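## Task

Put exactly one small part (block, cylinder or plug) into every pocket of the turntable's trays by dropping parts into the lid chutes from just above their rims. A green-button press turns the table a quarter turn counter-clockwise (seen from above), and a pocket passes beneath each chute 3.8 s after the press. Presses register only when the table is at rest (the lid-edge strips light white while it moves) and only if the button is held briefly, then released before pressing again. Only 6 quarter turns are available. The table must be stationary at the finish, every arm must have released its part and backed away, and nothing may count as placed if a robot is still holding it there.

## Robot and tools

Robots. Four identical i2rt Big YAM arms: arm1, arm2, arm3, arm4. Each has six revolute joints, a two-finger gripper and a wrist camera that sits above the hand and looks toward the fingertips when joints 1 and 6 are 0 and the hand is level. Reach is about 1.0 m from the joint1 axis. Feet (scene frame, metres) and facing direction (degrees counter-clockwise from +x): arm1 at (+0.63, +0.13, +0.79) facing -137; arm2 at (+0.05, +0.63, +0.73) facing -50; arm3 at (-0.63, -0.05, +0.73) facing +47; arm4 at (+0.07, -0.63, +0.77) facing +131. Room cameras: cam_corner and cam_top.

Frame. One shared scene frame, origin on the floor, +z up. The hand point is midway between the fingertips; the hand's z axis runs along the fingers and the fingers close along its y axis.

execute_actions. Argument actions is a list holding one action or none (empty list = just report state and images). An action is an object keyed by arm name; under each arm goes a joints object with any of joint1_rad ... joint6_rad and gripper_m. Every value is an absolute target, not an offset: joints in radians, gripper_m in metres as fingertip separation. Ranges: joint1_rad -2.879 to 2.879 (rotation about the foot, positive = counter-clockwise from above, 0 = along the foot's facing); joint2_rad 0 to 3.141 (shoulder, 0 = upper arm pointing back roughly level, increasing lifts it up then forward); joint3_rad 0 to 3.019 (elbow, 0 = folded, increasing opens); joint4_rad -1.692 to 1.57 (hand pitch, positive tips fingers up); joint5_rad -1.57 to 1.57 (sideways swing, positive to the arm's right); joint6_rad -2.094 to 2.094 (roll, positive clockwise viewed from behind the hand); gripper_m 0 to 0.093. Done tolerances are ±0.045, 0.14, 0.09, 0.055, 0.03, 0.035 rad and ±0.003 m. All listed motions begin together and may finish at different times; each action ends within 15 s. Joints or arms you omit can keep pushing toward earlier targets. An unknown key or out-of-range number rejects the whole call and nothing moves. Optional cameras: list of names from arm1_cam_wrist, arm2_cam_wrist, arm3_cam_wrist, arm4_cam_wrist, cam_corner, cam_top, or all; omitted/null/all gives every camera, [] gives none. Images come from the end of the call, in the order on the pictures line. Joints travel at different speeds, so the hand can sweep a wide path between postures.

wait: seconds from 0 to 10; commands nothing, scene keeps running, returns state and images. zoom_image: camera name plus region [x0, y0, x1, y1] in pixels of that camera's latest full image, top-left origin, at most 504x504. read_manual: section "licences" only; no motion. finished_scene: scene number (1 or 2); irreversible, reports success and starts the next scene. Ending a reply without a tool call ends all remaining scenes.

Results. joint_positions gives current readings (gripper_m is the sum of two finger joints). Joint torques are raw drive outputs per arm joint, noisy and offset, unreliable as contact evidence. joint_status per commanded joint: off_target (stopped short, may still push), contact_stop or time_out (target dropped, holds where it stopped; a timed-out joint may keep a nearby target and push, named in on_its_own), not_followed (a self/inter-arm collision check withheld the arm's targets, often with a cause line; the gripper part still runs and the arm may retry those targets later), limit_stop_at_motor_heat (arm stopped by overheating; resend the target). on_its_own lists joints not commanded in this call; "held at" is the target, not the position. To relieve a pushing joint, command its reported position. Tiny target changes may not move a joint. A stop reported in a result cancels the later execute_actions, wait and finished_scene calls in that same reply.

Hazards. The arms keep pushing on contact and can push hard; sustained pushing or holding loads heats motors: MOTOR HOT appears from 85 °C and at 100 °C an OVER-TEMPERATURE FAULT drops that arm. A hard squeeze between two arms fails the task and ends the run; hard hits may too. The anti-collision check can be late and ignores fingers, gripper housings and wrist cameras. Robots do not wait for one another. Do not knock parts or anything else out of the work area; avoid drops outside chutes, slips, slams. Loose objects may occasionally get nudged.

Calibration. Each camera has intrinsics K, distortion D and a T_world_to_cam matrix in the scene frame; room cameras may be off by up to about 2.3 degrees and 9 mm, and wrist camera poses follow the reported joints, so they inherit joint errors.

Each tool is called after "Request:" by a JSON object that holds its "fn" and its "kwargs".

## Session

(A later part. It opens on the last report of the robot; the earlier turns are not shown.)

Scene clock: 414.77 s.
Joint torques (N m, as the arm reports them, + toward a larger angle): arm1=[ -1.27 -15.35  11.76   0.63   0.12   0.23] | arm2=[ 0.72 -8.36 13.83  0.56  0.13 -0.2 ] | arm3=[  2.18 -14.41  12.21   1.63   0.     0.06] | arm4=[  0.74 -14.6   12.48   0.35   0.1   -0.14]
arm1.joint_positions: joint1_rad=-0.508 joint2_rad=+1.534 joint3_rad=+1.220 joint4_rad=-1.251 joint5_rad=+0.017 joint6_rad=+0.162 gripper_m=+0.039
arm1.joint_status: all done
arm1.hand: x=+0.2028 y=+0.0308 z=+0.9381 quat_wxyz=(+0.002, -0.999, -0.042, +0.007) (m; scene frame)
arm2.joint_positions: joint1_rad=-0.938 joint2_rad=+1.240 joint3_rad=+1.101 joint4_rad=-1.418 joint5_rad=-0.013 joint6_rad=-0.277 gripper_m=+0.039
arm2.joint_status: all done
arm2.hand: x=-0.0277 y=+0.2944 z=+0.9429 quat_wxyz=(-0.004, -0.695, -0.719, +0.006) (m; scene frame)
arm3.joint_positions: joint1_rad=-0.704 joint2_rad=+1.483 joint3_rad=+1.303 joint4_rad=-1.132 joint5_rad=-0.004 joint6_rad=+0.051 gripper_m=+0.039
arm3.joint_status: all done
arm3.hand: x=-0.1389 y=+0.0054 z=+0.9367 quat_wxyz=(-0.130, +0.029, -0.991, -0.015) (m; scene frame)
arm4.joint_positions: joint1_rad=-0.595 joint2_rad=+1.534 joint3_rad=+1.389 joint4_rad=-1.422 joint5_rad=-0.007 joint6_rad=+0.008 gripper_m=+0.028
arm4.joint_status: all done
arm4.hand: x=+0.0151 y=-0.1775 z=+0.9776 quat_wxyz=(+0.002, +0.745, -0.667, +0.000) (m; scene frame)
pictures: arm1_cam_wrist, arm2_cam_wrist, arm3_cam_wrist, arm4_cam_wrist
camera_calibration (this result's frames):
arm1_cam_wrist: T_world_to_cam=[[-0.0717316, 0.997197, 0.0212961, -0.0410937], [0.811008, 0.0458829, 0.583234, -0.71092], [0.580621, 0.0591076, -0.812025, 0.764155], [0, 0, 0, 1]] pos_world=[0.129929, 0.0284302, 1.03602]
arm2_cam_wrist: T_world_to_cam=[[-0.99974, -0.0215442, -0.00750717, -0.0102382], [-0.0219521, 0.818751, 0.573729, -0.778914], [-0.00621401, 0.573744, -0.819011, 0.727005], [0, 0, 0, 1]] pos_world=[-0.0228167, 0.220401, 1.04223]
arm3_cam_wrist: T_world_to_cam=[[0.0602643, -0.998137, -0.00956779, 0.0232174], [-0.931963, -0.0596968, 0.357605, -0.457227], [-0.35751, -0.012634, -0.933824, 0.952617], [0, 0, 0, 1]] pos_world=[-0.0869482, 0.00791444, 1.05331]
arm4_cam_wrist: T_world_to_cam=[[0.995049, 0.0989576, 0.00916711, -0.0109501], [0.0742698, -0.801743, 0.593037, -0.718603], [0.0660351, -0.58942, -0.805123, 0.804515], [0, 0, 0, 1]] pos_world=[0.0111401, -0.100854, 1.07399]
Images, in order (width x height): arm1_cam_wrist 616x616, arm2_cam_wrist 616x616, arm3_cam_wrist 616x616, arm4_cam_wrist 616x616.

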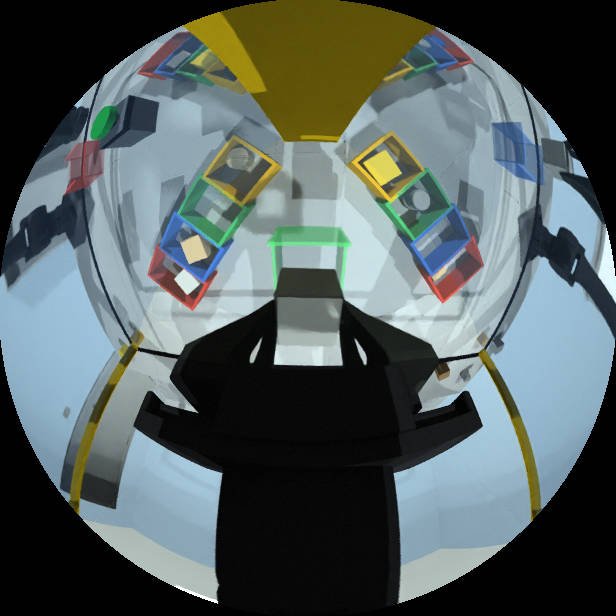

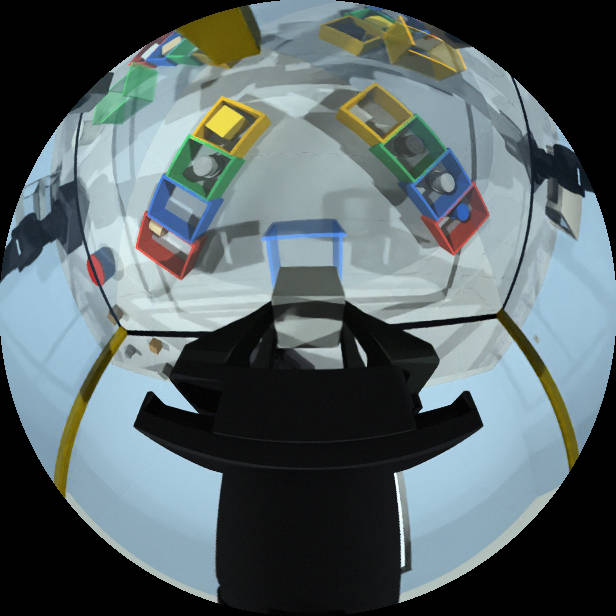

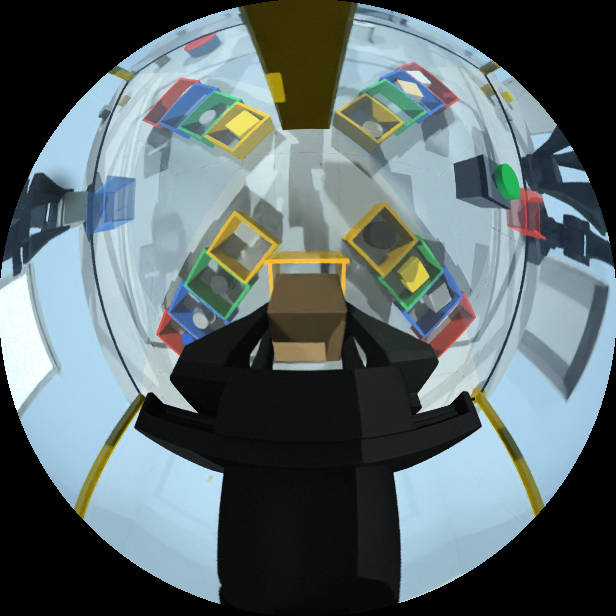

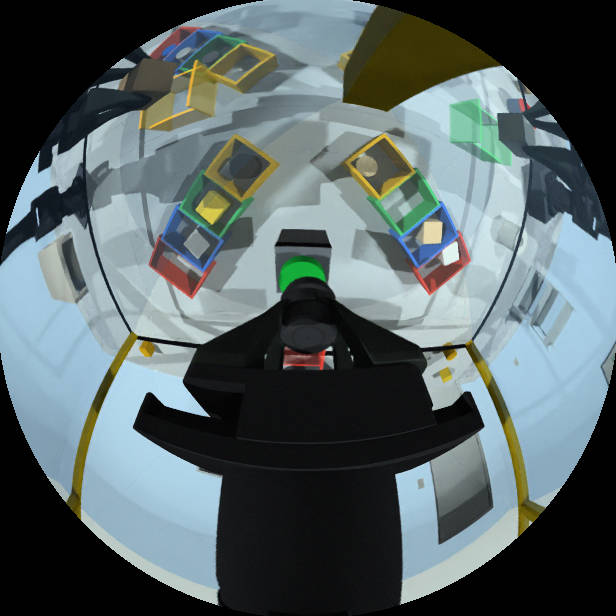

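Request:
{"fn": "execute_actions", "kwargs": {"actions": [{"arm1":{"joints":{"joint4_rad":-1.28}},"arm2":{"joints":{"joint4_rad":-1.455}},"arm3":{"joints":{"joint4_rad":-1.185}}}], "cameras": ["arm1_cam_wrist","arm2_cam_wrist","arm3_cam_wrist"]}}

Scene clock: 420.93 s.
Joint torques (N m, as the arm reports them, + toward a larger angle): arm1=[ -1.24 -15.13  11.72  -0.35   0.12   0.24] | arm2=[ 0.45 -8.05 13.79 -0.09  0.15 -0.2 ] | arm3=[  2.16 -14.58  12.28   0.38   0.01   0.06] | arm4=[  1.02 -13.87  12.46   0.37   0.09  -0.18]
arm1.joint_positions: joint1_rad=-0.508 joint2_rad=+1.534 joint3_rad=+1.220 joint4_rad=-1.267 joint5_rad=+0.017 joint6_rad=+0.162 gripper_m=+0.039
arm1.joint_status: all done
arm1.hand: x=+0.2065 y=+0.0318 z=+0.9381 quat_wxyz=(+0.004, -0.999, -0.042, -0.001) (m; scene frame)
arm2.joint_positions: joint1_rad=-0.938 joint2_rad=+1.240 joint3_rad=+1.101 joint4_rad=-1.447 joint5_rad=-0.013 joint6_rad=-0.277 gripper_m=+0.039
arm2.joint_status: all done
arm2.hand: x=-0.0259 y=+0.3013 z=+0.9429 quat_wxyz=(+0.003, -0.695, -0.719, -0.007) (m; scene frame)
arm3.joint_positions: joint1_rad=-0.704 joint2_rad=+1.483 joint3_rad=+1.303 joint4_rad=-1.173 joint5_rad=-0.004 joint6_rad=+0.051 gripper_m=+0.039
arm3.joint_status: all done
arm3.hand: x=-0.1485 y=+0.0044 z=+0.9343 quat_wxyz=(-0.110, +0.029, -0.993, -0.014) (m; scene frame)
arm4.joint_positions: joint1_rad=-0.595 joint2_rad=+1.534 joint3_rad=+1.389 joint4_rad=-1.422 joint5_rad=-0.007 joint6_rad=+0.008 gripper_m=+0.028
arm4.joint_status: not commanded
arm4.hand: x=+0.0151 y=-0.1775 z=+0.9776 quat_wxyz=(+0.002, +0.745, -0.667, +0.000) (m; scene frame)
pictures: arm1_cam_wrist, arm2_cam_wrist, arm3_cam_wrist
camera_calibration (this result's frames):
arm1_cam_wrist: T_world_to_cam=[[-0.0722315, 0.997099, 0.0239916, -0.0441793], [0.802058, 0.0437704, 0.59564, -0.723703], [0.592862, 0.0622667, -0.802893, 0.750726], [0, 0, 0, 1]] pos_world=[0.132183, 0.0289827, 1.03488]
arm2_cam_wrist: T_world_to_cam=[[-0.999668, -0.020915, -0.0150588, -0.0014461], [-0.0257692, 0.802292, 0.596375, -0.801041], [-0.000391624, 0.596565, -0.802564, 0.700819], [0, 0, 0, 1]] pos_world=[-0.0218133, 0.224555, 1.04015]
arm3_cam_wrist: T_world_to_cam=[[0.0601208, -0.998162, -0.00760564, 0.0208844], [-0.916822, -0.0582316, 0.395027, -0.498105], [-0.394744, -0.0167763, -0.918638, 0.927254], [0, 0, 0, 1]] pos_world=[-0.0919015, 0.00739652, 1.04873]
Images, in order (width x height): arm1_cam_wrist 616x616, arm2_cam_wrist 616x616, arm3_cam_wrist 616x616.

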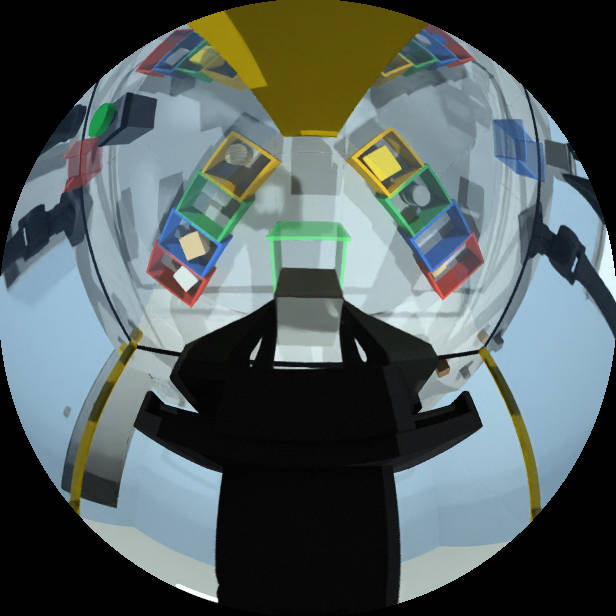

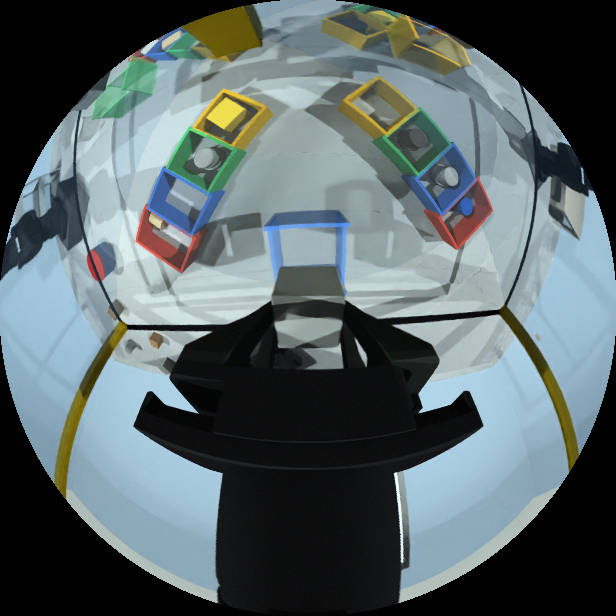

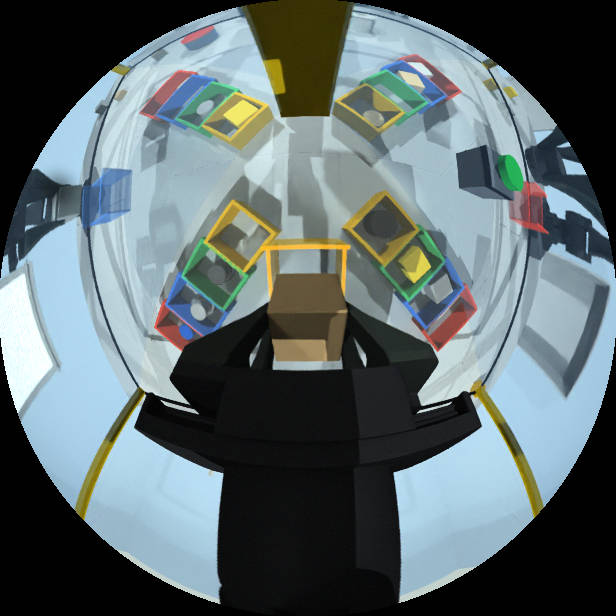

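Request:
{"fn": "execute_actions", "kwargs": {"actions": [{"arm4":{"joints":{"joint2_rad":1.56,"joint3_rad":1.275,"joint4_rad":-1.28}}}], "cameras": []}}

Request:
{"fn": "execute_actions", "kwargs": {"actions": [{"arm4":{"joints":{"joint1_rad":-0.561,"joint2_rad":1.185,"joint3_rad":0.955,"joint4_rad":-1.34}}}], "cameras": []}}

Request:
{"fn": "wait", "kwargs": {"seconds": 1.72}}

Request:
{"fn": "execute_actions", "kwargs": {"actions": [{"arm1":{"joints":{"gripper_m":0.06}},"arm2":{"joints":{"gripper_m":0.06}},"arm3":{"joints":{"gripper_m":0.06}},"arm4":{"joints":{"gripper_m":0.06}}}], "cameras": []}}

Request:
{"fn": "execute_actions", "kwargs": {"actions": [{"arm1":{"joints":{"joint2_rad":0.8,"joint3_rad":0.8,"joint4_rad":-1.55}},"arm2":{"joints":{"joint2_rad":0.8,"joint3_rad":0.85,"joint4_rad":-1.55}},"arm3":{"joints":{"joint2_rad":0.8,"joint3_rad":0.8,"joint4_rad":-1.55}},"arm4":{"joints":{"joint2_rad":0.8,"joint3_rad":0.8,"joint4_rad":-1.55}}}], "cameras": []}}

Request:
{"fn": "wait", "kwargs": {"seconds": 4}}

Scene clock: 430.17 s.
Joint torques (N m, as the arm reports them, + toward a larger angle): arm1=[ -1.27 -15.12  11.7   -0.35   0.12   0.23] | arm2=[ 0.63 -7.99 13.77 -0.1   0.14 -0.19] | arm3=[  2.46 -14.65  12.24   0.45  -0.01   0.09] | arm4=[  0.3  -10.68   5.84   0.58   0.1   -0.2 ]
arm1.joint_positions: joint1_rad=-0.508 joint2_rad=+1.534 joint3_rad=+1.220 joint4_rad=-1.267 joint5_rad=+0.017 joint6_rad=+0.162 gripper_m=+0.039
arm1.joint_status: not commanded
arm1.hand: x=+0.2065 y=+0.0318 z=+0.9381 quat_wxyz=(+0.004, -0.999, -0.042, -0.001) (m; scene frame)
arm2.joint_positions: joint1_rad=-0.938 joint2_rad=+1.240 joint3_rad=+1.101 joint4_rad=-1.447 joint5_rad=-0.013 joint6_rad=-0.277 gripper_m=+0.039
arm2.joint_status: not commanded
arm2.hand: x=-0.0259 y=+0.3013 z=+0.9429 quat_wxyz=(+0.003, -0.695, -0.719, -0.007) (m; scene frame)
arm3.joint_positions: joint1_rad=-0.704 joint2_rad=+1.483 joint3_rad=+1.303 joint4_rad=-1.173 joint5_rad=-0.004 joint6_rad=+0.051 gripper_m=+0.039
arm3.joint_status: not commanded
arm3.hand: x=-0.1485 y=+0.0044 z=+0.9343 quat_wxyz=(-0.110, +0.029, -0.993, -0.014) (m; scene frame)
arm4.joint_positions: joint1_rad=-0.595 joint2_rad=+1.542 joint3_rad=+1.298 joint4_rad=-1.290 joint5_rad=-0.007 joint6_rad=+0.008 gripper_m=+0.028
arm4.joint_status: all done
arm4.hand: x=+0.0148 y=-0.1740 z=+0.9403 quat_wxyz=(-0.009, +0.745, -0.666, -0.012) (m; scene frame)
pictures: none
No camera images: the call's "cameras" was empty. Leave "cameras" out to get every camera's image.

Scene clock: 431.30 s.
Joint torques (N m, as the arm reports them, + toward a larger angle): arm1=[ -1.25 -15.14  11.71  -0.37   0.12   0.23] | arm2=[ 0.9  -8.04 13.83 -0.13  0.14 -0.19] | arm3=[  2.49 -14.35  12.18   0.35  -0.01   0.1 ] | arm4=[ 0.77 -8.17  7.56 -0.26  0.07 -0.19]
arm1.joint_positions: joint1_rad=-0.508 joint2_rad=+1.534 joint3_rad=+1.220 joint4_rad=-1.267 joint5_rad=+0.017 joint6_rad=+0.162 gripper_m=+0.039
arm1.joint_status: not commanded
arm1.hand: x=+0.2065 y=+0.0318 z=+0.9381 quat_wxyz=(+0.004, -0.999, -0.042, -0.001) (m; scene frame)
arm2.joint_positions: joint1_rad=-0.938 joint2_rad=+1.240 joint3_rad=+1.101 joint4_rad=-1.447 joint5_rad=-0.013 joint6_rad=-0.277 gripper_m=+0.039
arm2.joint_status: not commanded
arm2.hand: x=-0.0259 y=+0.3013 z=+0.9429 quat_wxyz=(+0.003, -0.695, -0.719, -0.007) (m; scene frame)
arm3.joint_positions: joint1_rad=-0.704 joint2_rad=+1.483 joint3_rad=+1.303 joint4_rad=-1.173 joint5_rad=-0.004 joint6_rad=+0.051 gripper_m=+0.039
arm3.joint_status: not commanded
arm3.hand: x=-0.1485 y=+0.0044 z=+0.9343 quat_wxyz=(-0.110, +0.029, -0.993, -0.014) (m; scene frame)
arm4.joint_positions: joint1_rad=-0.565 joint2_rad=+1.187 joint3_rad=+0.953 joint4_rad=-1.334 joint5_rad=-0.006 joint6_rad=+0.008 gripper_m=+0.028
arm4.joint_status: all done
arm4.hand: x=+0.0225 y=-0.3171 z=+0.9410 quat_wxyz=(+0.002, +0.756, -0.655, +0.001) (m; scene frame)
pictures: none
No camera images: the call's "cameras" was empty. Leave "cameras" out to get every camera's image.

Scene clock: 433.03 s.
Joint torques (N m, as the arm reports them, + toward a larger angle): arm1=[ -1.26 -15.1   11.71  -0.35   0.12   0.23] | arm2=[ 0.58 -8.18 13.82 -0.15  0.14 -0.21] | arm3=[  2.38 -14.66  12.28   0.46  -0.01   0.08] | arm4=[ 1.26 -7.83  7.64 -0.14  0.04 -0.16]
arm1.joint_positions: joint1_rad=-0.508 joint2_rad=+1.534 joint3_rad=+1.220 joint4_rad=-1.267 joint5_rad=+0.017 joint6_rad=+0.162 gripper_m=+0.039
arm1.joint_status: not commanded
arm1.hand: x=+0.2065 y=+0.0318 z=+0.9381 quat_wxyz=(+0.004, -0.999, -0.042, -0.001) (m; scene frame)
arm2.joint_positions: joint1_rad=-0.938 joint2_rad=+1.240 joint3_rad=+1.101 joint4_rad=-1.447 joint5_rad=-0.013 joint6_rad=-0.277 gripper_m=+0.039
arm2.joint_status: not commanded
arm2.hand: x=-0.0259 y=+0.3013 z=+0.9429 quat_wxyz=(+0.003, -0.695, -0.719, -0.007) (m; scene frame)
arm3.joint_positions: joint1_rad=-0.704 joint2_rad=+1.483 joint3_rad=+1.303 joint4_rad=-1.173 joint5_rad=-0.004 joint6_rad=+0.051 gripper_m=+0.039
arm3.joint_status: not commanded
arm3.hand: x=-0.1485 y=+0.0044 z=+0.9343 quat_wxyz=(-0.110, +0.029, -0.993, -0.014) (m; scene frame)
arm4.joint_positions: joint1_rad=-0.565 joint2_rad=+1.187 joint3_rad=+0.953 joint4_rad=-1.334 joint5_rad=-0.006 joint6_rad=+0.008 gripper_m=+0.028
arm4.joint_status: all done
arm4.hand: x=+0.0225 y=-0.3171 z=+0.9410 quat_wxyz=(+0.002, +0.756, -0.655, +0.001) (m; scene frame)
wait: 1.73 s; at rest by 0.27 s
pictures: arm1_cam_wrist, arm2_cam_wrist, arm3_cam_wrist, arm4_cam_wrist, cam_corner, cam_top
camera_calibration (this result's frames):
arm1_cam_wrist: T_world_to_cam=[[-0.0722315, 0.997099, 0.0239916, -0.0441793], [0.802058, 0.0437704, 0.59564, -0.723703], [0.592862, 0.0622667, -0.802893, 0.750726], [0, 0, 0, 1]] pos_world=[0.132183, 0.0289827, 1.03488]
arm2_cam_wrist: T_world_to_cam=[[-0.999668, -0.020915, -0.0150588, -0.0014461], [-0.0257692, 0.802292, 0.596375, -0.801041], [-0.000391624, 0.596565, -0.802564, 0.700819], [0, 0, 0, 1]] pos_world=[-0.0218133, 0.224555, 1.04015]
arm3_cam_wrist: T_world_to_cam=[[0.0601208, -0.998162, -0.00760564, 0.0208844], [-0.916822, -0.0582316, 0.395027, -0.498105], [-0.394744, -0.0167763, -0.918638, 0.927254], [0, 0, 0, 1]] pos_world=[-0.0919015, 0.00739652, 1.04873]
arm4_cam_wrist: T_world_to_cam=[[0.991561, 0.129276, 0.00972395, 0.00496058], [0.0983627, -0.79907, 0.593137, -0.809116], [0.0844483, -0.587175, -0.805043, 0.692483], [0, 0, 0, 1]] pos_world=[0.0161892, -0.240573, 1.03735]
Images, in order (width x height): arm1_cam_wrist 616x616, arm2_cam_wrist 616x616, arm3_cam_wrist 616x616, arm4_cam_wrist 616x616, cam_corner 896x504, cam_top 896x504.

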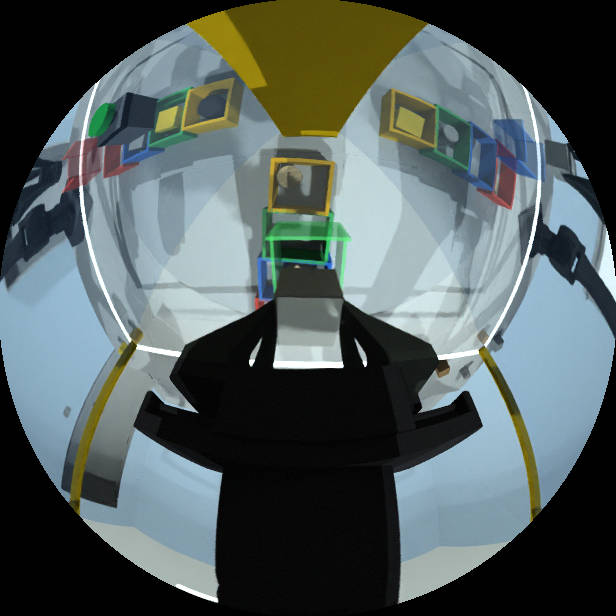

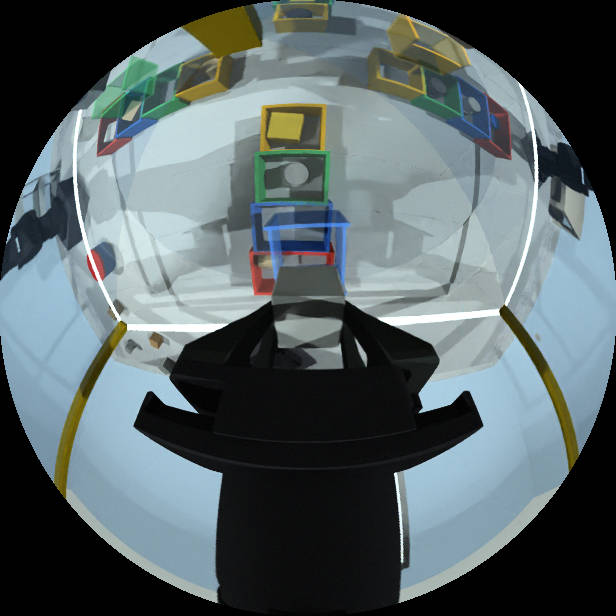

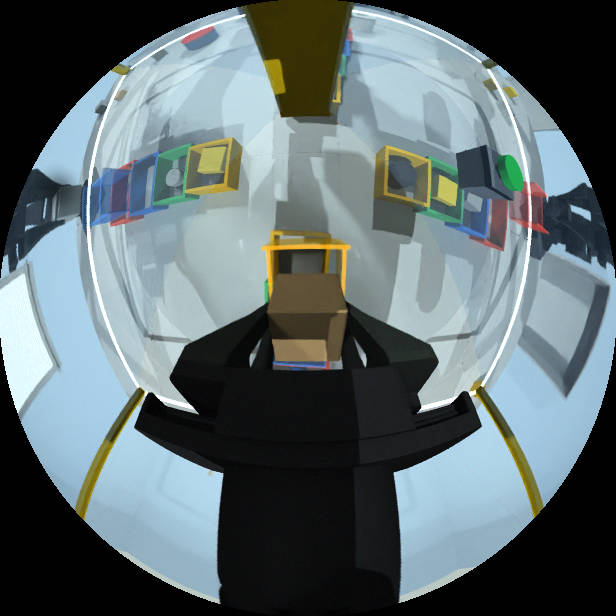

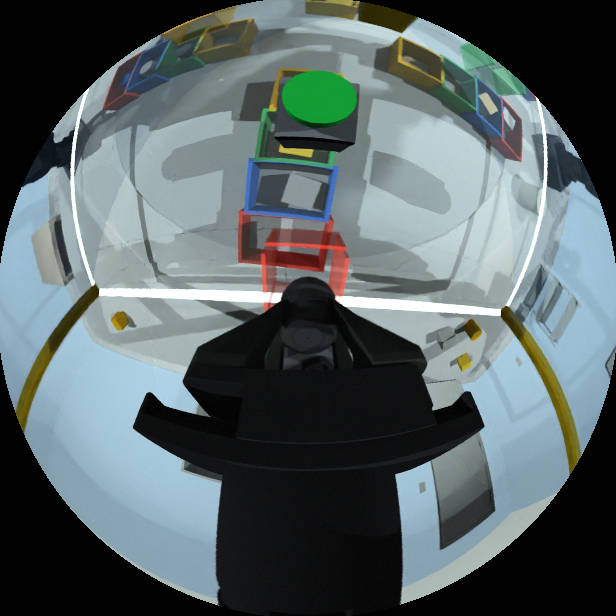

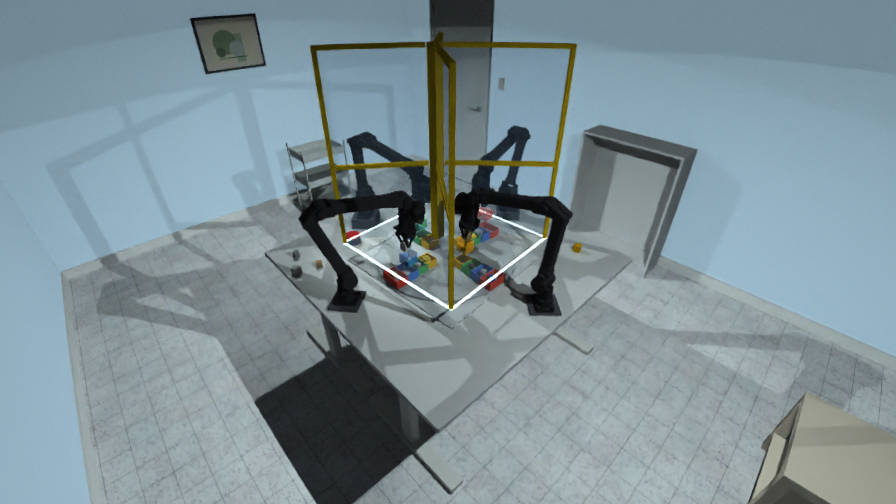

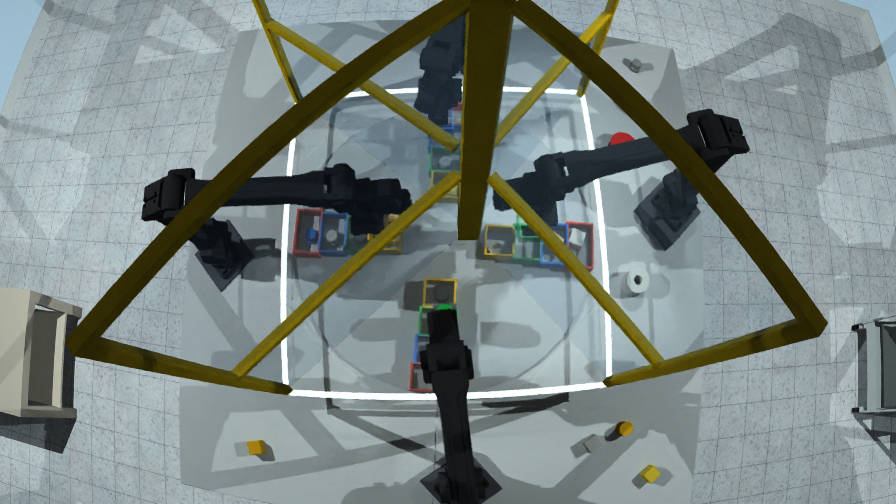

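Scene clock: 433.63 s.
Joint torques (N m, as the arm reports them, + toward a larger angle): arm1=[ -1.24 -15.16  11.73  -0.35   0.13   0.23] | arm2=[ 0.59 -8.04 13.83 -0.12  0.13 -0.21] | arm3=[  2.51 -14.34  12.4    0.45   0.     0.06] | arm4=[ 0.78 -7.26  7.55 -0.18  0.05 -0.18]
arm1.joint_positions: joint1_rad=-0.508 joint2_rad=+1.534 joint3_rad=+1.220 joint4_rad=-1.267 joint5_rad=+0.017 joint6_rad=+0.162 gripper_m=+0.060
arm1.joint_status: all done
arm1.hand: x=+0.2065 y=+0.0318 z=+0.9381 quat_wxyz=(+0.004, -0.999, -0.042, -0.001) (m; scene frame)
arm2.joint_positions: joint1_rad=-0.938 joint2_rad=+1.240 joint3_rad=+1.101 joint4_rad=-1.447 joint5_rad=-0.013 joint6_rad=-0.277 gripper_m=+0.060
arm2.joint_status: all done
arm2.hand: x=-0.0259 y=+0.3013 z=+0.9429 quat_wxyz=(+0.003, -0.695, -0.719, -0.007) (m; scene frame)
arm3.joint_positions: joint1_rad=-0.704 joint2_rad=+1.482 joint3_rad=+1.303 joint4_rad=-1.173 joint5_rad=-0.004 joint6_rad=+0.051 gripper_m=+0.060
arm3.joint_status: all done
arm3.hand: x=-0.1485 y=+0.0044 z=+0.9346 quat_wxyz=(-0.110, +0.028, -0.993, -0.014) (m; scene frame)
arm4.joint_positions: joint1_rad=-0.565 joint2_rad=+1.187 joint3_rad=+0.953 joint4_rad=-1.334 joint5_rad=-0.006 joint6_rad=+0.008 gripper_m=+0.060
arm4.joint_status: all done
arm4.hand: x=+0.0225 y=-0.3171 z=+0.9410 quat_wxyz=(+0.002, +0.756, -0.655, +0.001) (m; scene frame)
pictures: none
No camera images: the call's "cameras" was empty. Leave "cameras" out to get every camera's image.

Scene clock: 434.93 s.
Joint torques (N m, as the arm reports them, + toward a larger angle): arm1=[-1.4  -1.24  9.49 -0.11  0.12  0.23] | arm2=[ 0.77 -2.37  8.99  0.24  0.13 -0.2 ] | arm3=[ 2.29 -1.17  8.13  0.29  0.    0.09] | arm4=[ 0.67 -1.97  8.19 -0.3   0.07 -0.18]
arm1.joint_positions: joint1_rad=-0.508 joint2_rad=+0.797 joint3_rad=+0.799 joint4_rad=-1.541 joint5_rad=+0.017 joint6_rad=+0.162 gripper_m=+0.060
arm1.joint_status: all done
arm1.hand: x=+0.4406 y=+0.0909 z=+0.9926 quat_wxyz=(-0.001, -0.999, -0.041, +0.020) (m; scene frame)
arm2.joint_positions: joint1_rad=-0.938 joint2_rad=+0.793 joint3_rad=+0.859 joint4_rad=-1.547 joint5_rad=-0.013 joint6_rad=-0.277 gripper_m=+0.060
arm2.joint_status: all done
arm2.hand: x=+0.0054 y=+0.4275 z=+0.9592 quat_wxyz=(-0.023, -0.694, -0.719, +0.038) (m; scene frame)
arm3.joint_positions: joint1_rad=-0.704 joint2_rad=+0.799 joint3_rad=+0.801 joint4_rad=-1.541 joint5_rad=-0.004 joint6_rad=+0.051 gripper_m=+0.060
arm3.joint_status: all done
arm3.hand: x=-0.4358 y=-0.0270 z=+0.9323 quat_wxyz=(-0.018, +0.029, -0.999, -0.006) (m; scene frame)
arm4.joint_positions: joint1_rad=-0.565 joint2_rad=+0.793 joint3_rad=+0.794 joint4_rad=-1.540 joint5_rad=-0.006 joint6_rad=+0.008 gripper_m=+0.060
arm4.joint_status: all done
arm4.hand: x=+0.0405 y=-0.4367 z=+0.9717 quat_wxyz=(-0.007, +0.756, -0.655, -0.010) (m; scene frame)
pictures: none
No camera images: the call's "cameras" was empty. Leave "cameras" out to get every camera's image.

Scene clock: 438.93 s.
Joint torques (N m, as the arm reports them, + toward a larger angle): arm1=[-1.32 -1.19  9.5  -0.09  0.12  0.23] | arm2=[ 0.91 -2.21  8.95  0.24  0.14 -0.2 ] | arm3=[ 2.13 -1.84  7.92  0.22  0.    0.09] | arm4=[ 1.05 -1.96  8.09 -0.33  0.04 -0.16]
arm1.joint_positions: joint1_rad=-0.508 joint2_rad=+0.797 joint3_rad=+0.799 joint4_rad=-1.541 joint5_rad=+0.017 joint6_rad=+0.162 gripper_m=+0.060
arm1.joint_status: all done
arm1.hand: x=+0.4406 y=+0.0909 z=+0.9926 quat_wxyz=(-0.001, -0.999, -0.041, +0.020) (m; scene frame)
arm2.joint_positions: joint1_rad=-0.938 joint2_rad=+0.793 joint3_rad=+0.859 joint4_rad=-1.547 joint5_rad=-0.013 joint6_rad=-0.277 gripper_m=+0.060
arm2.joint_status: all done
arm2.hand: x=+0.0054 y=+0.4275 z=+0.9592 quat_wxyz=(-0.023, -0.694, -0.719, +0.038) (m; scene frame)
arm3.joint_positions: joint1_rad=-0.704 joint2_rad=+0.799 joint3_rad=+0.801 joint4_rad=-1.541 joint5_rad=-0.004 joint6_rad=+0.051 gripper_m=+0.060
arm3.joint_status: all done
arm3.hand: x=-0.4358 y=-0.0270 z=+0.9323 quat_wxyz=(-0.018, +0.029, -0.999, -0.006) (m; scene frame)
arm4.joint_positions: joint1_rad=-0.565 joint2_rad=+0.793 joint3_rad=+0.794 joint4_rad=-1.540 joint5_rad=-0.006 joint6_rad=+0.008 gripper_m=+0.060
arm4.joint_status: all done
arm4.hand: x=+0.0405 y=-0.4367 z=+0.9717 quat_wxyz=(-0.007, +0.756, -0.655, -0.010) (m; scene frame)
wait: 4.00 s; at rest by 0.27 s
pictures: arm1_cam_wrist, arm2_cam_wrist, arm3_cam_wrist, arm4_cam_wrist, cam_corner, cam_top
camera_calibration (this result's frames):
arm1_cam_wrist: T_world_to_cam=[[-0.0705928, 0.997366, 0.0166614, -0.0810505], [0.825868, 0.0490704, 0.561724, -0.923835], [0.559427, 0.0534138, -0.827157, 0.69164], [0, 0, 0, 1]] pos_world=[0.370322, 0.0892269, 1.09239]
arm2_cam_wrist: T_world_to_cam=[[-0.999678, -0.0221831, 0.0123211, 0.00706936], [-0.0127433, 0.858769, 0.512205, -0.854611], [-0.0219433, 0.511883, -0.858775, 0.728809], [0, 0, 0, 1]] pos_world=[0.012169, 0.361004, 1.06353]
arm3_cam_wrist: T_world_to_cam=[[0.0600989, -0.998191, 0.00141942, -0.00159184], [-0.828344, -0.0490792, 0.558066, -0.875812], [-0.556987, -0.0347149, -0.829796, 0.657449], [0, 0, 0, 1]] pos_world=[-0.359188, -0.0217498, 1.03431]
arm4_cam_wrist: T_world_to_cam=[[0.991585, 0.129138, 0.00913203, 0.00278699], [0.100928, -0.815293, 0.570186, -0.909559], [0.081078, -0.564466, -0.821465, 0.671515], [0, 0, 0, 1]] pos_world=[0.0345912, -0.362869, 1.07022]
Images, in order (width x height): arm1_cam_wrist 616x616, arm2_cam_wrist 616x616, arm3_cam_wrist 616x616, arm4_cam_wrist 616x616, cam_corner 896x504, cam_top 896x504.

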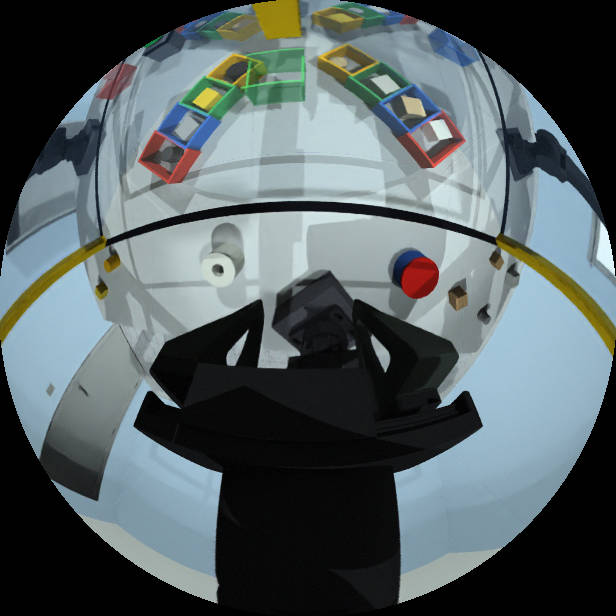

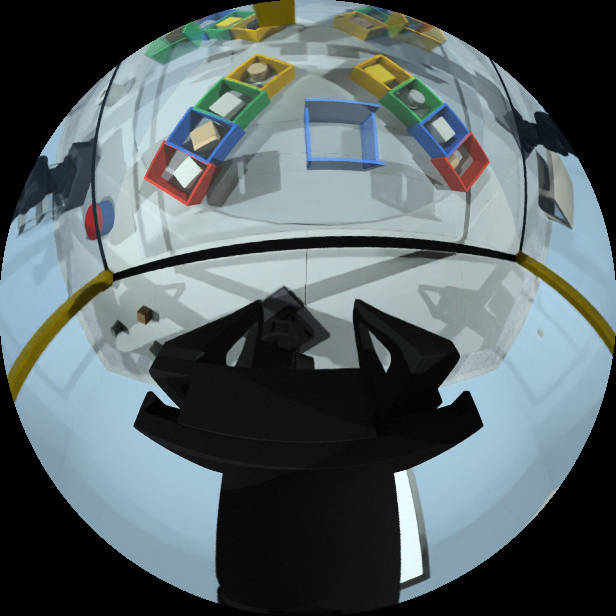

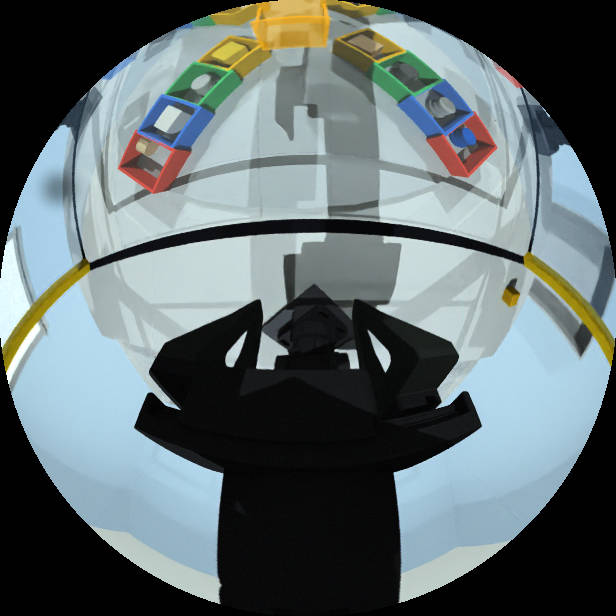

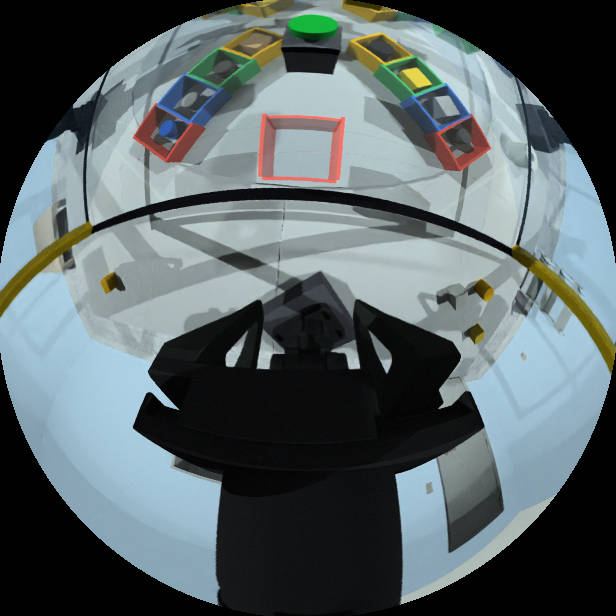

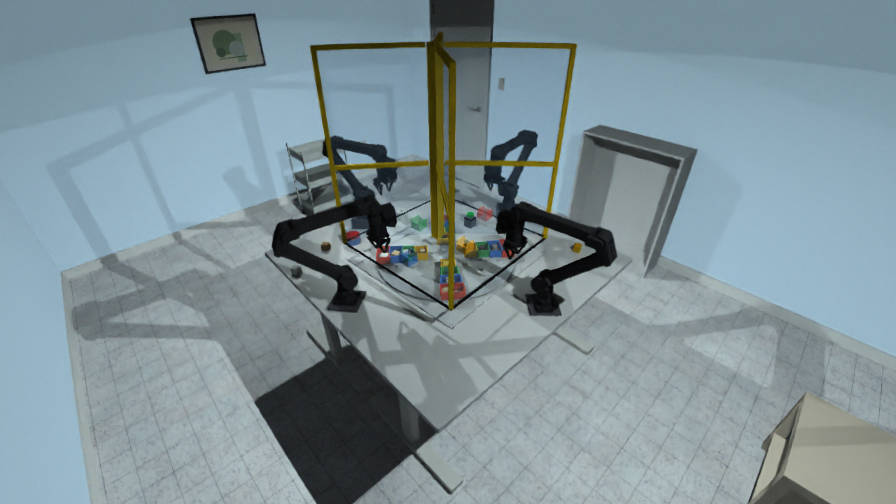

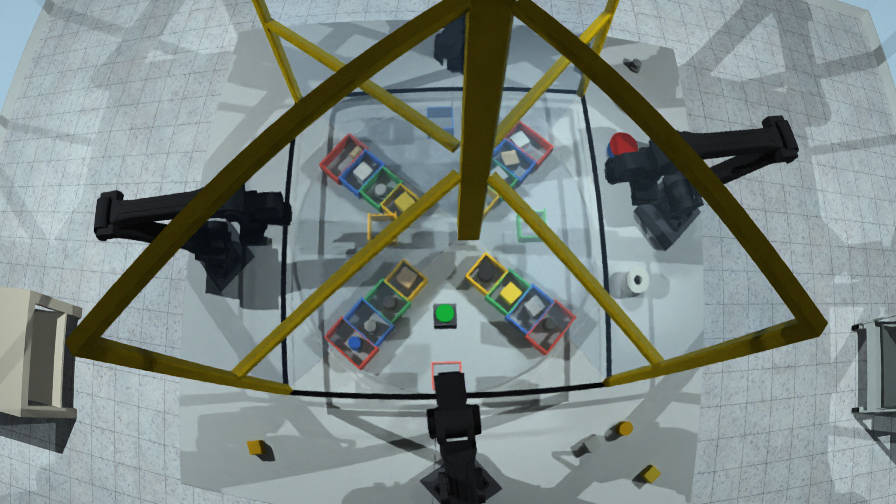

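Request:
{"fn": "finished_scene", "kwargs": {"scene": 1}}

The scene is finished: the task was done.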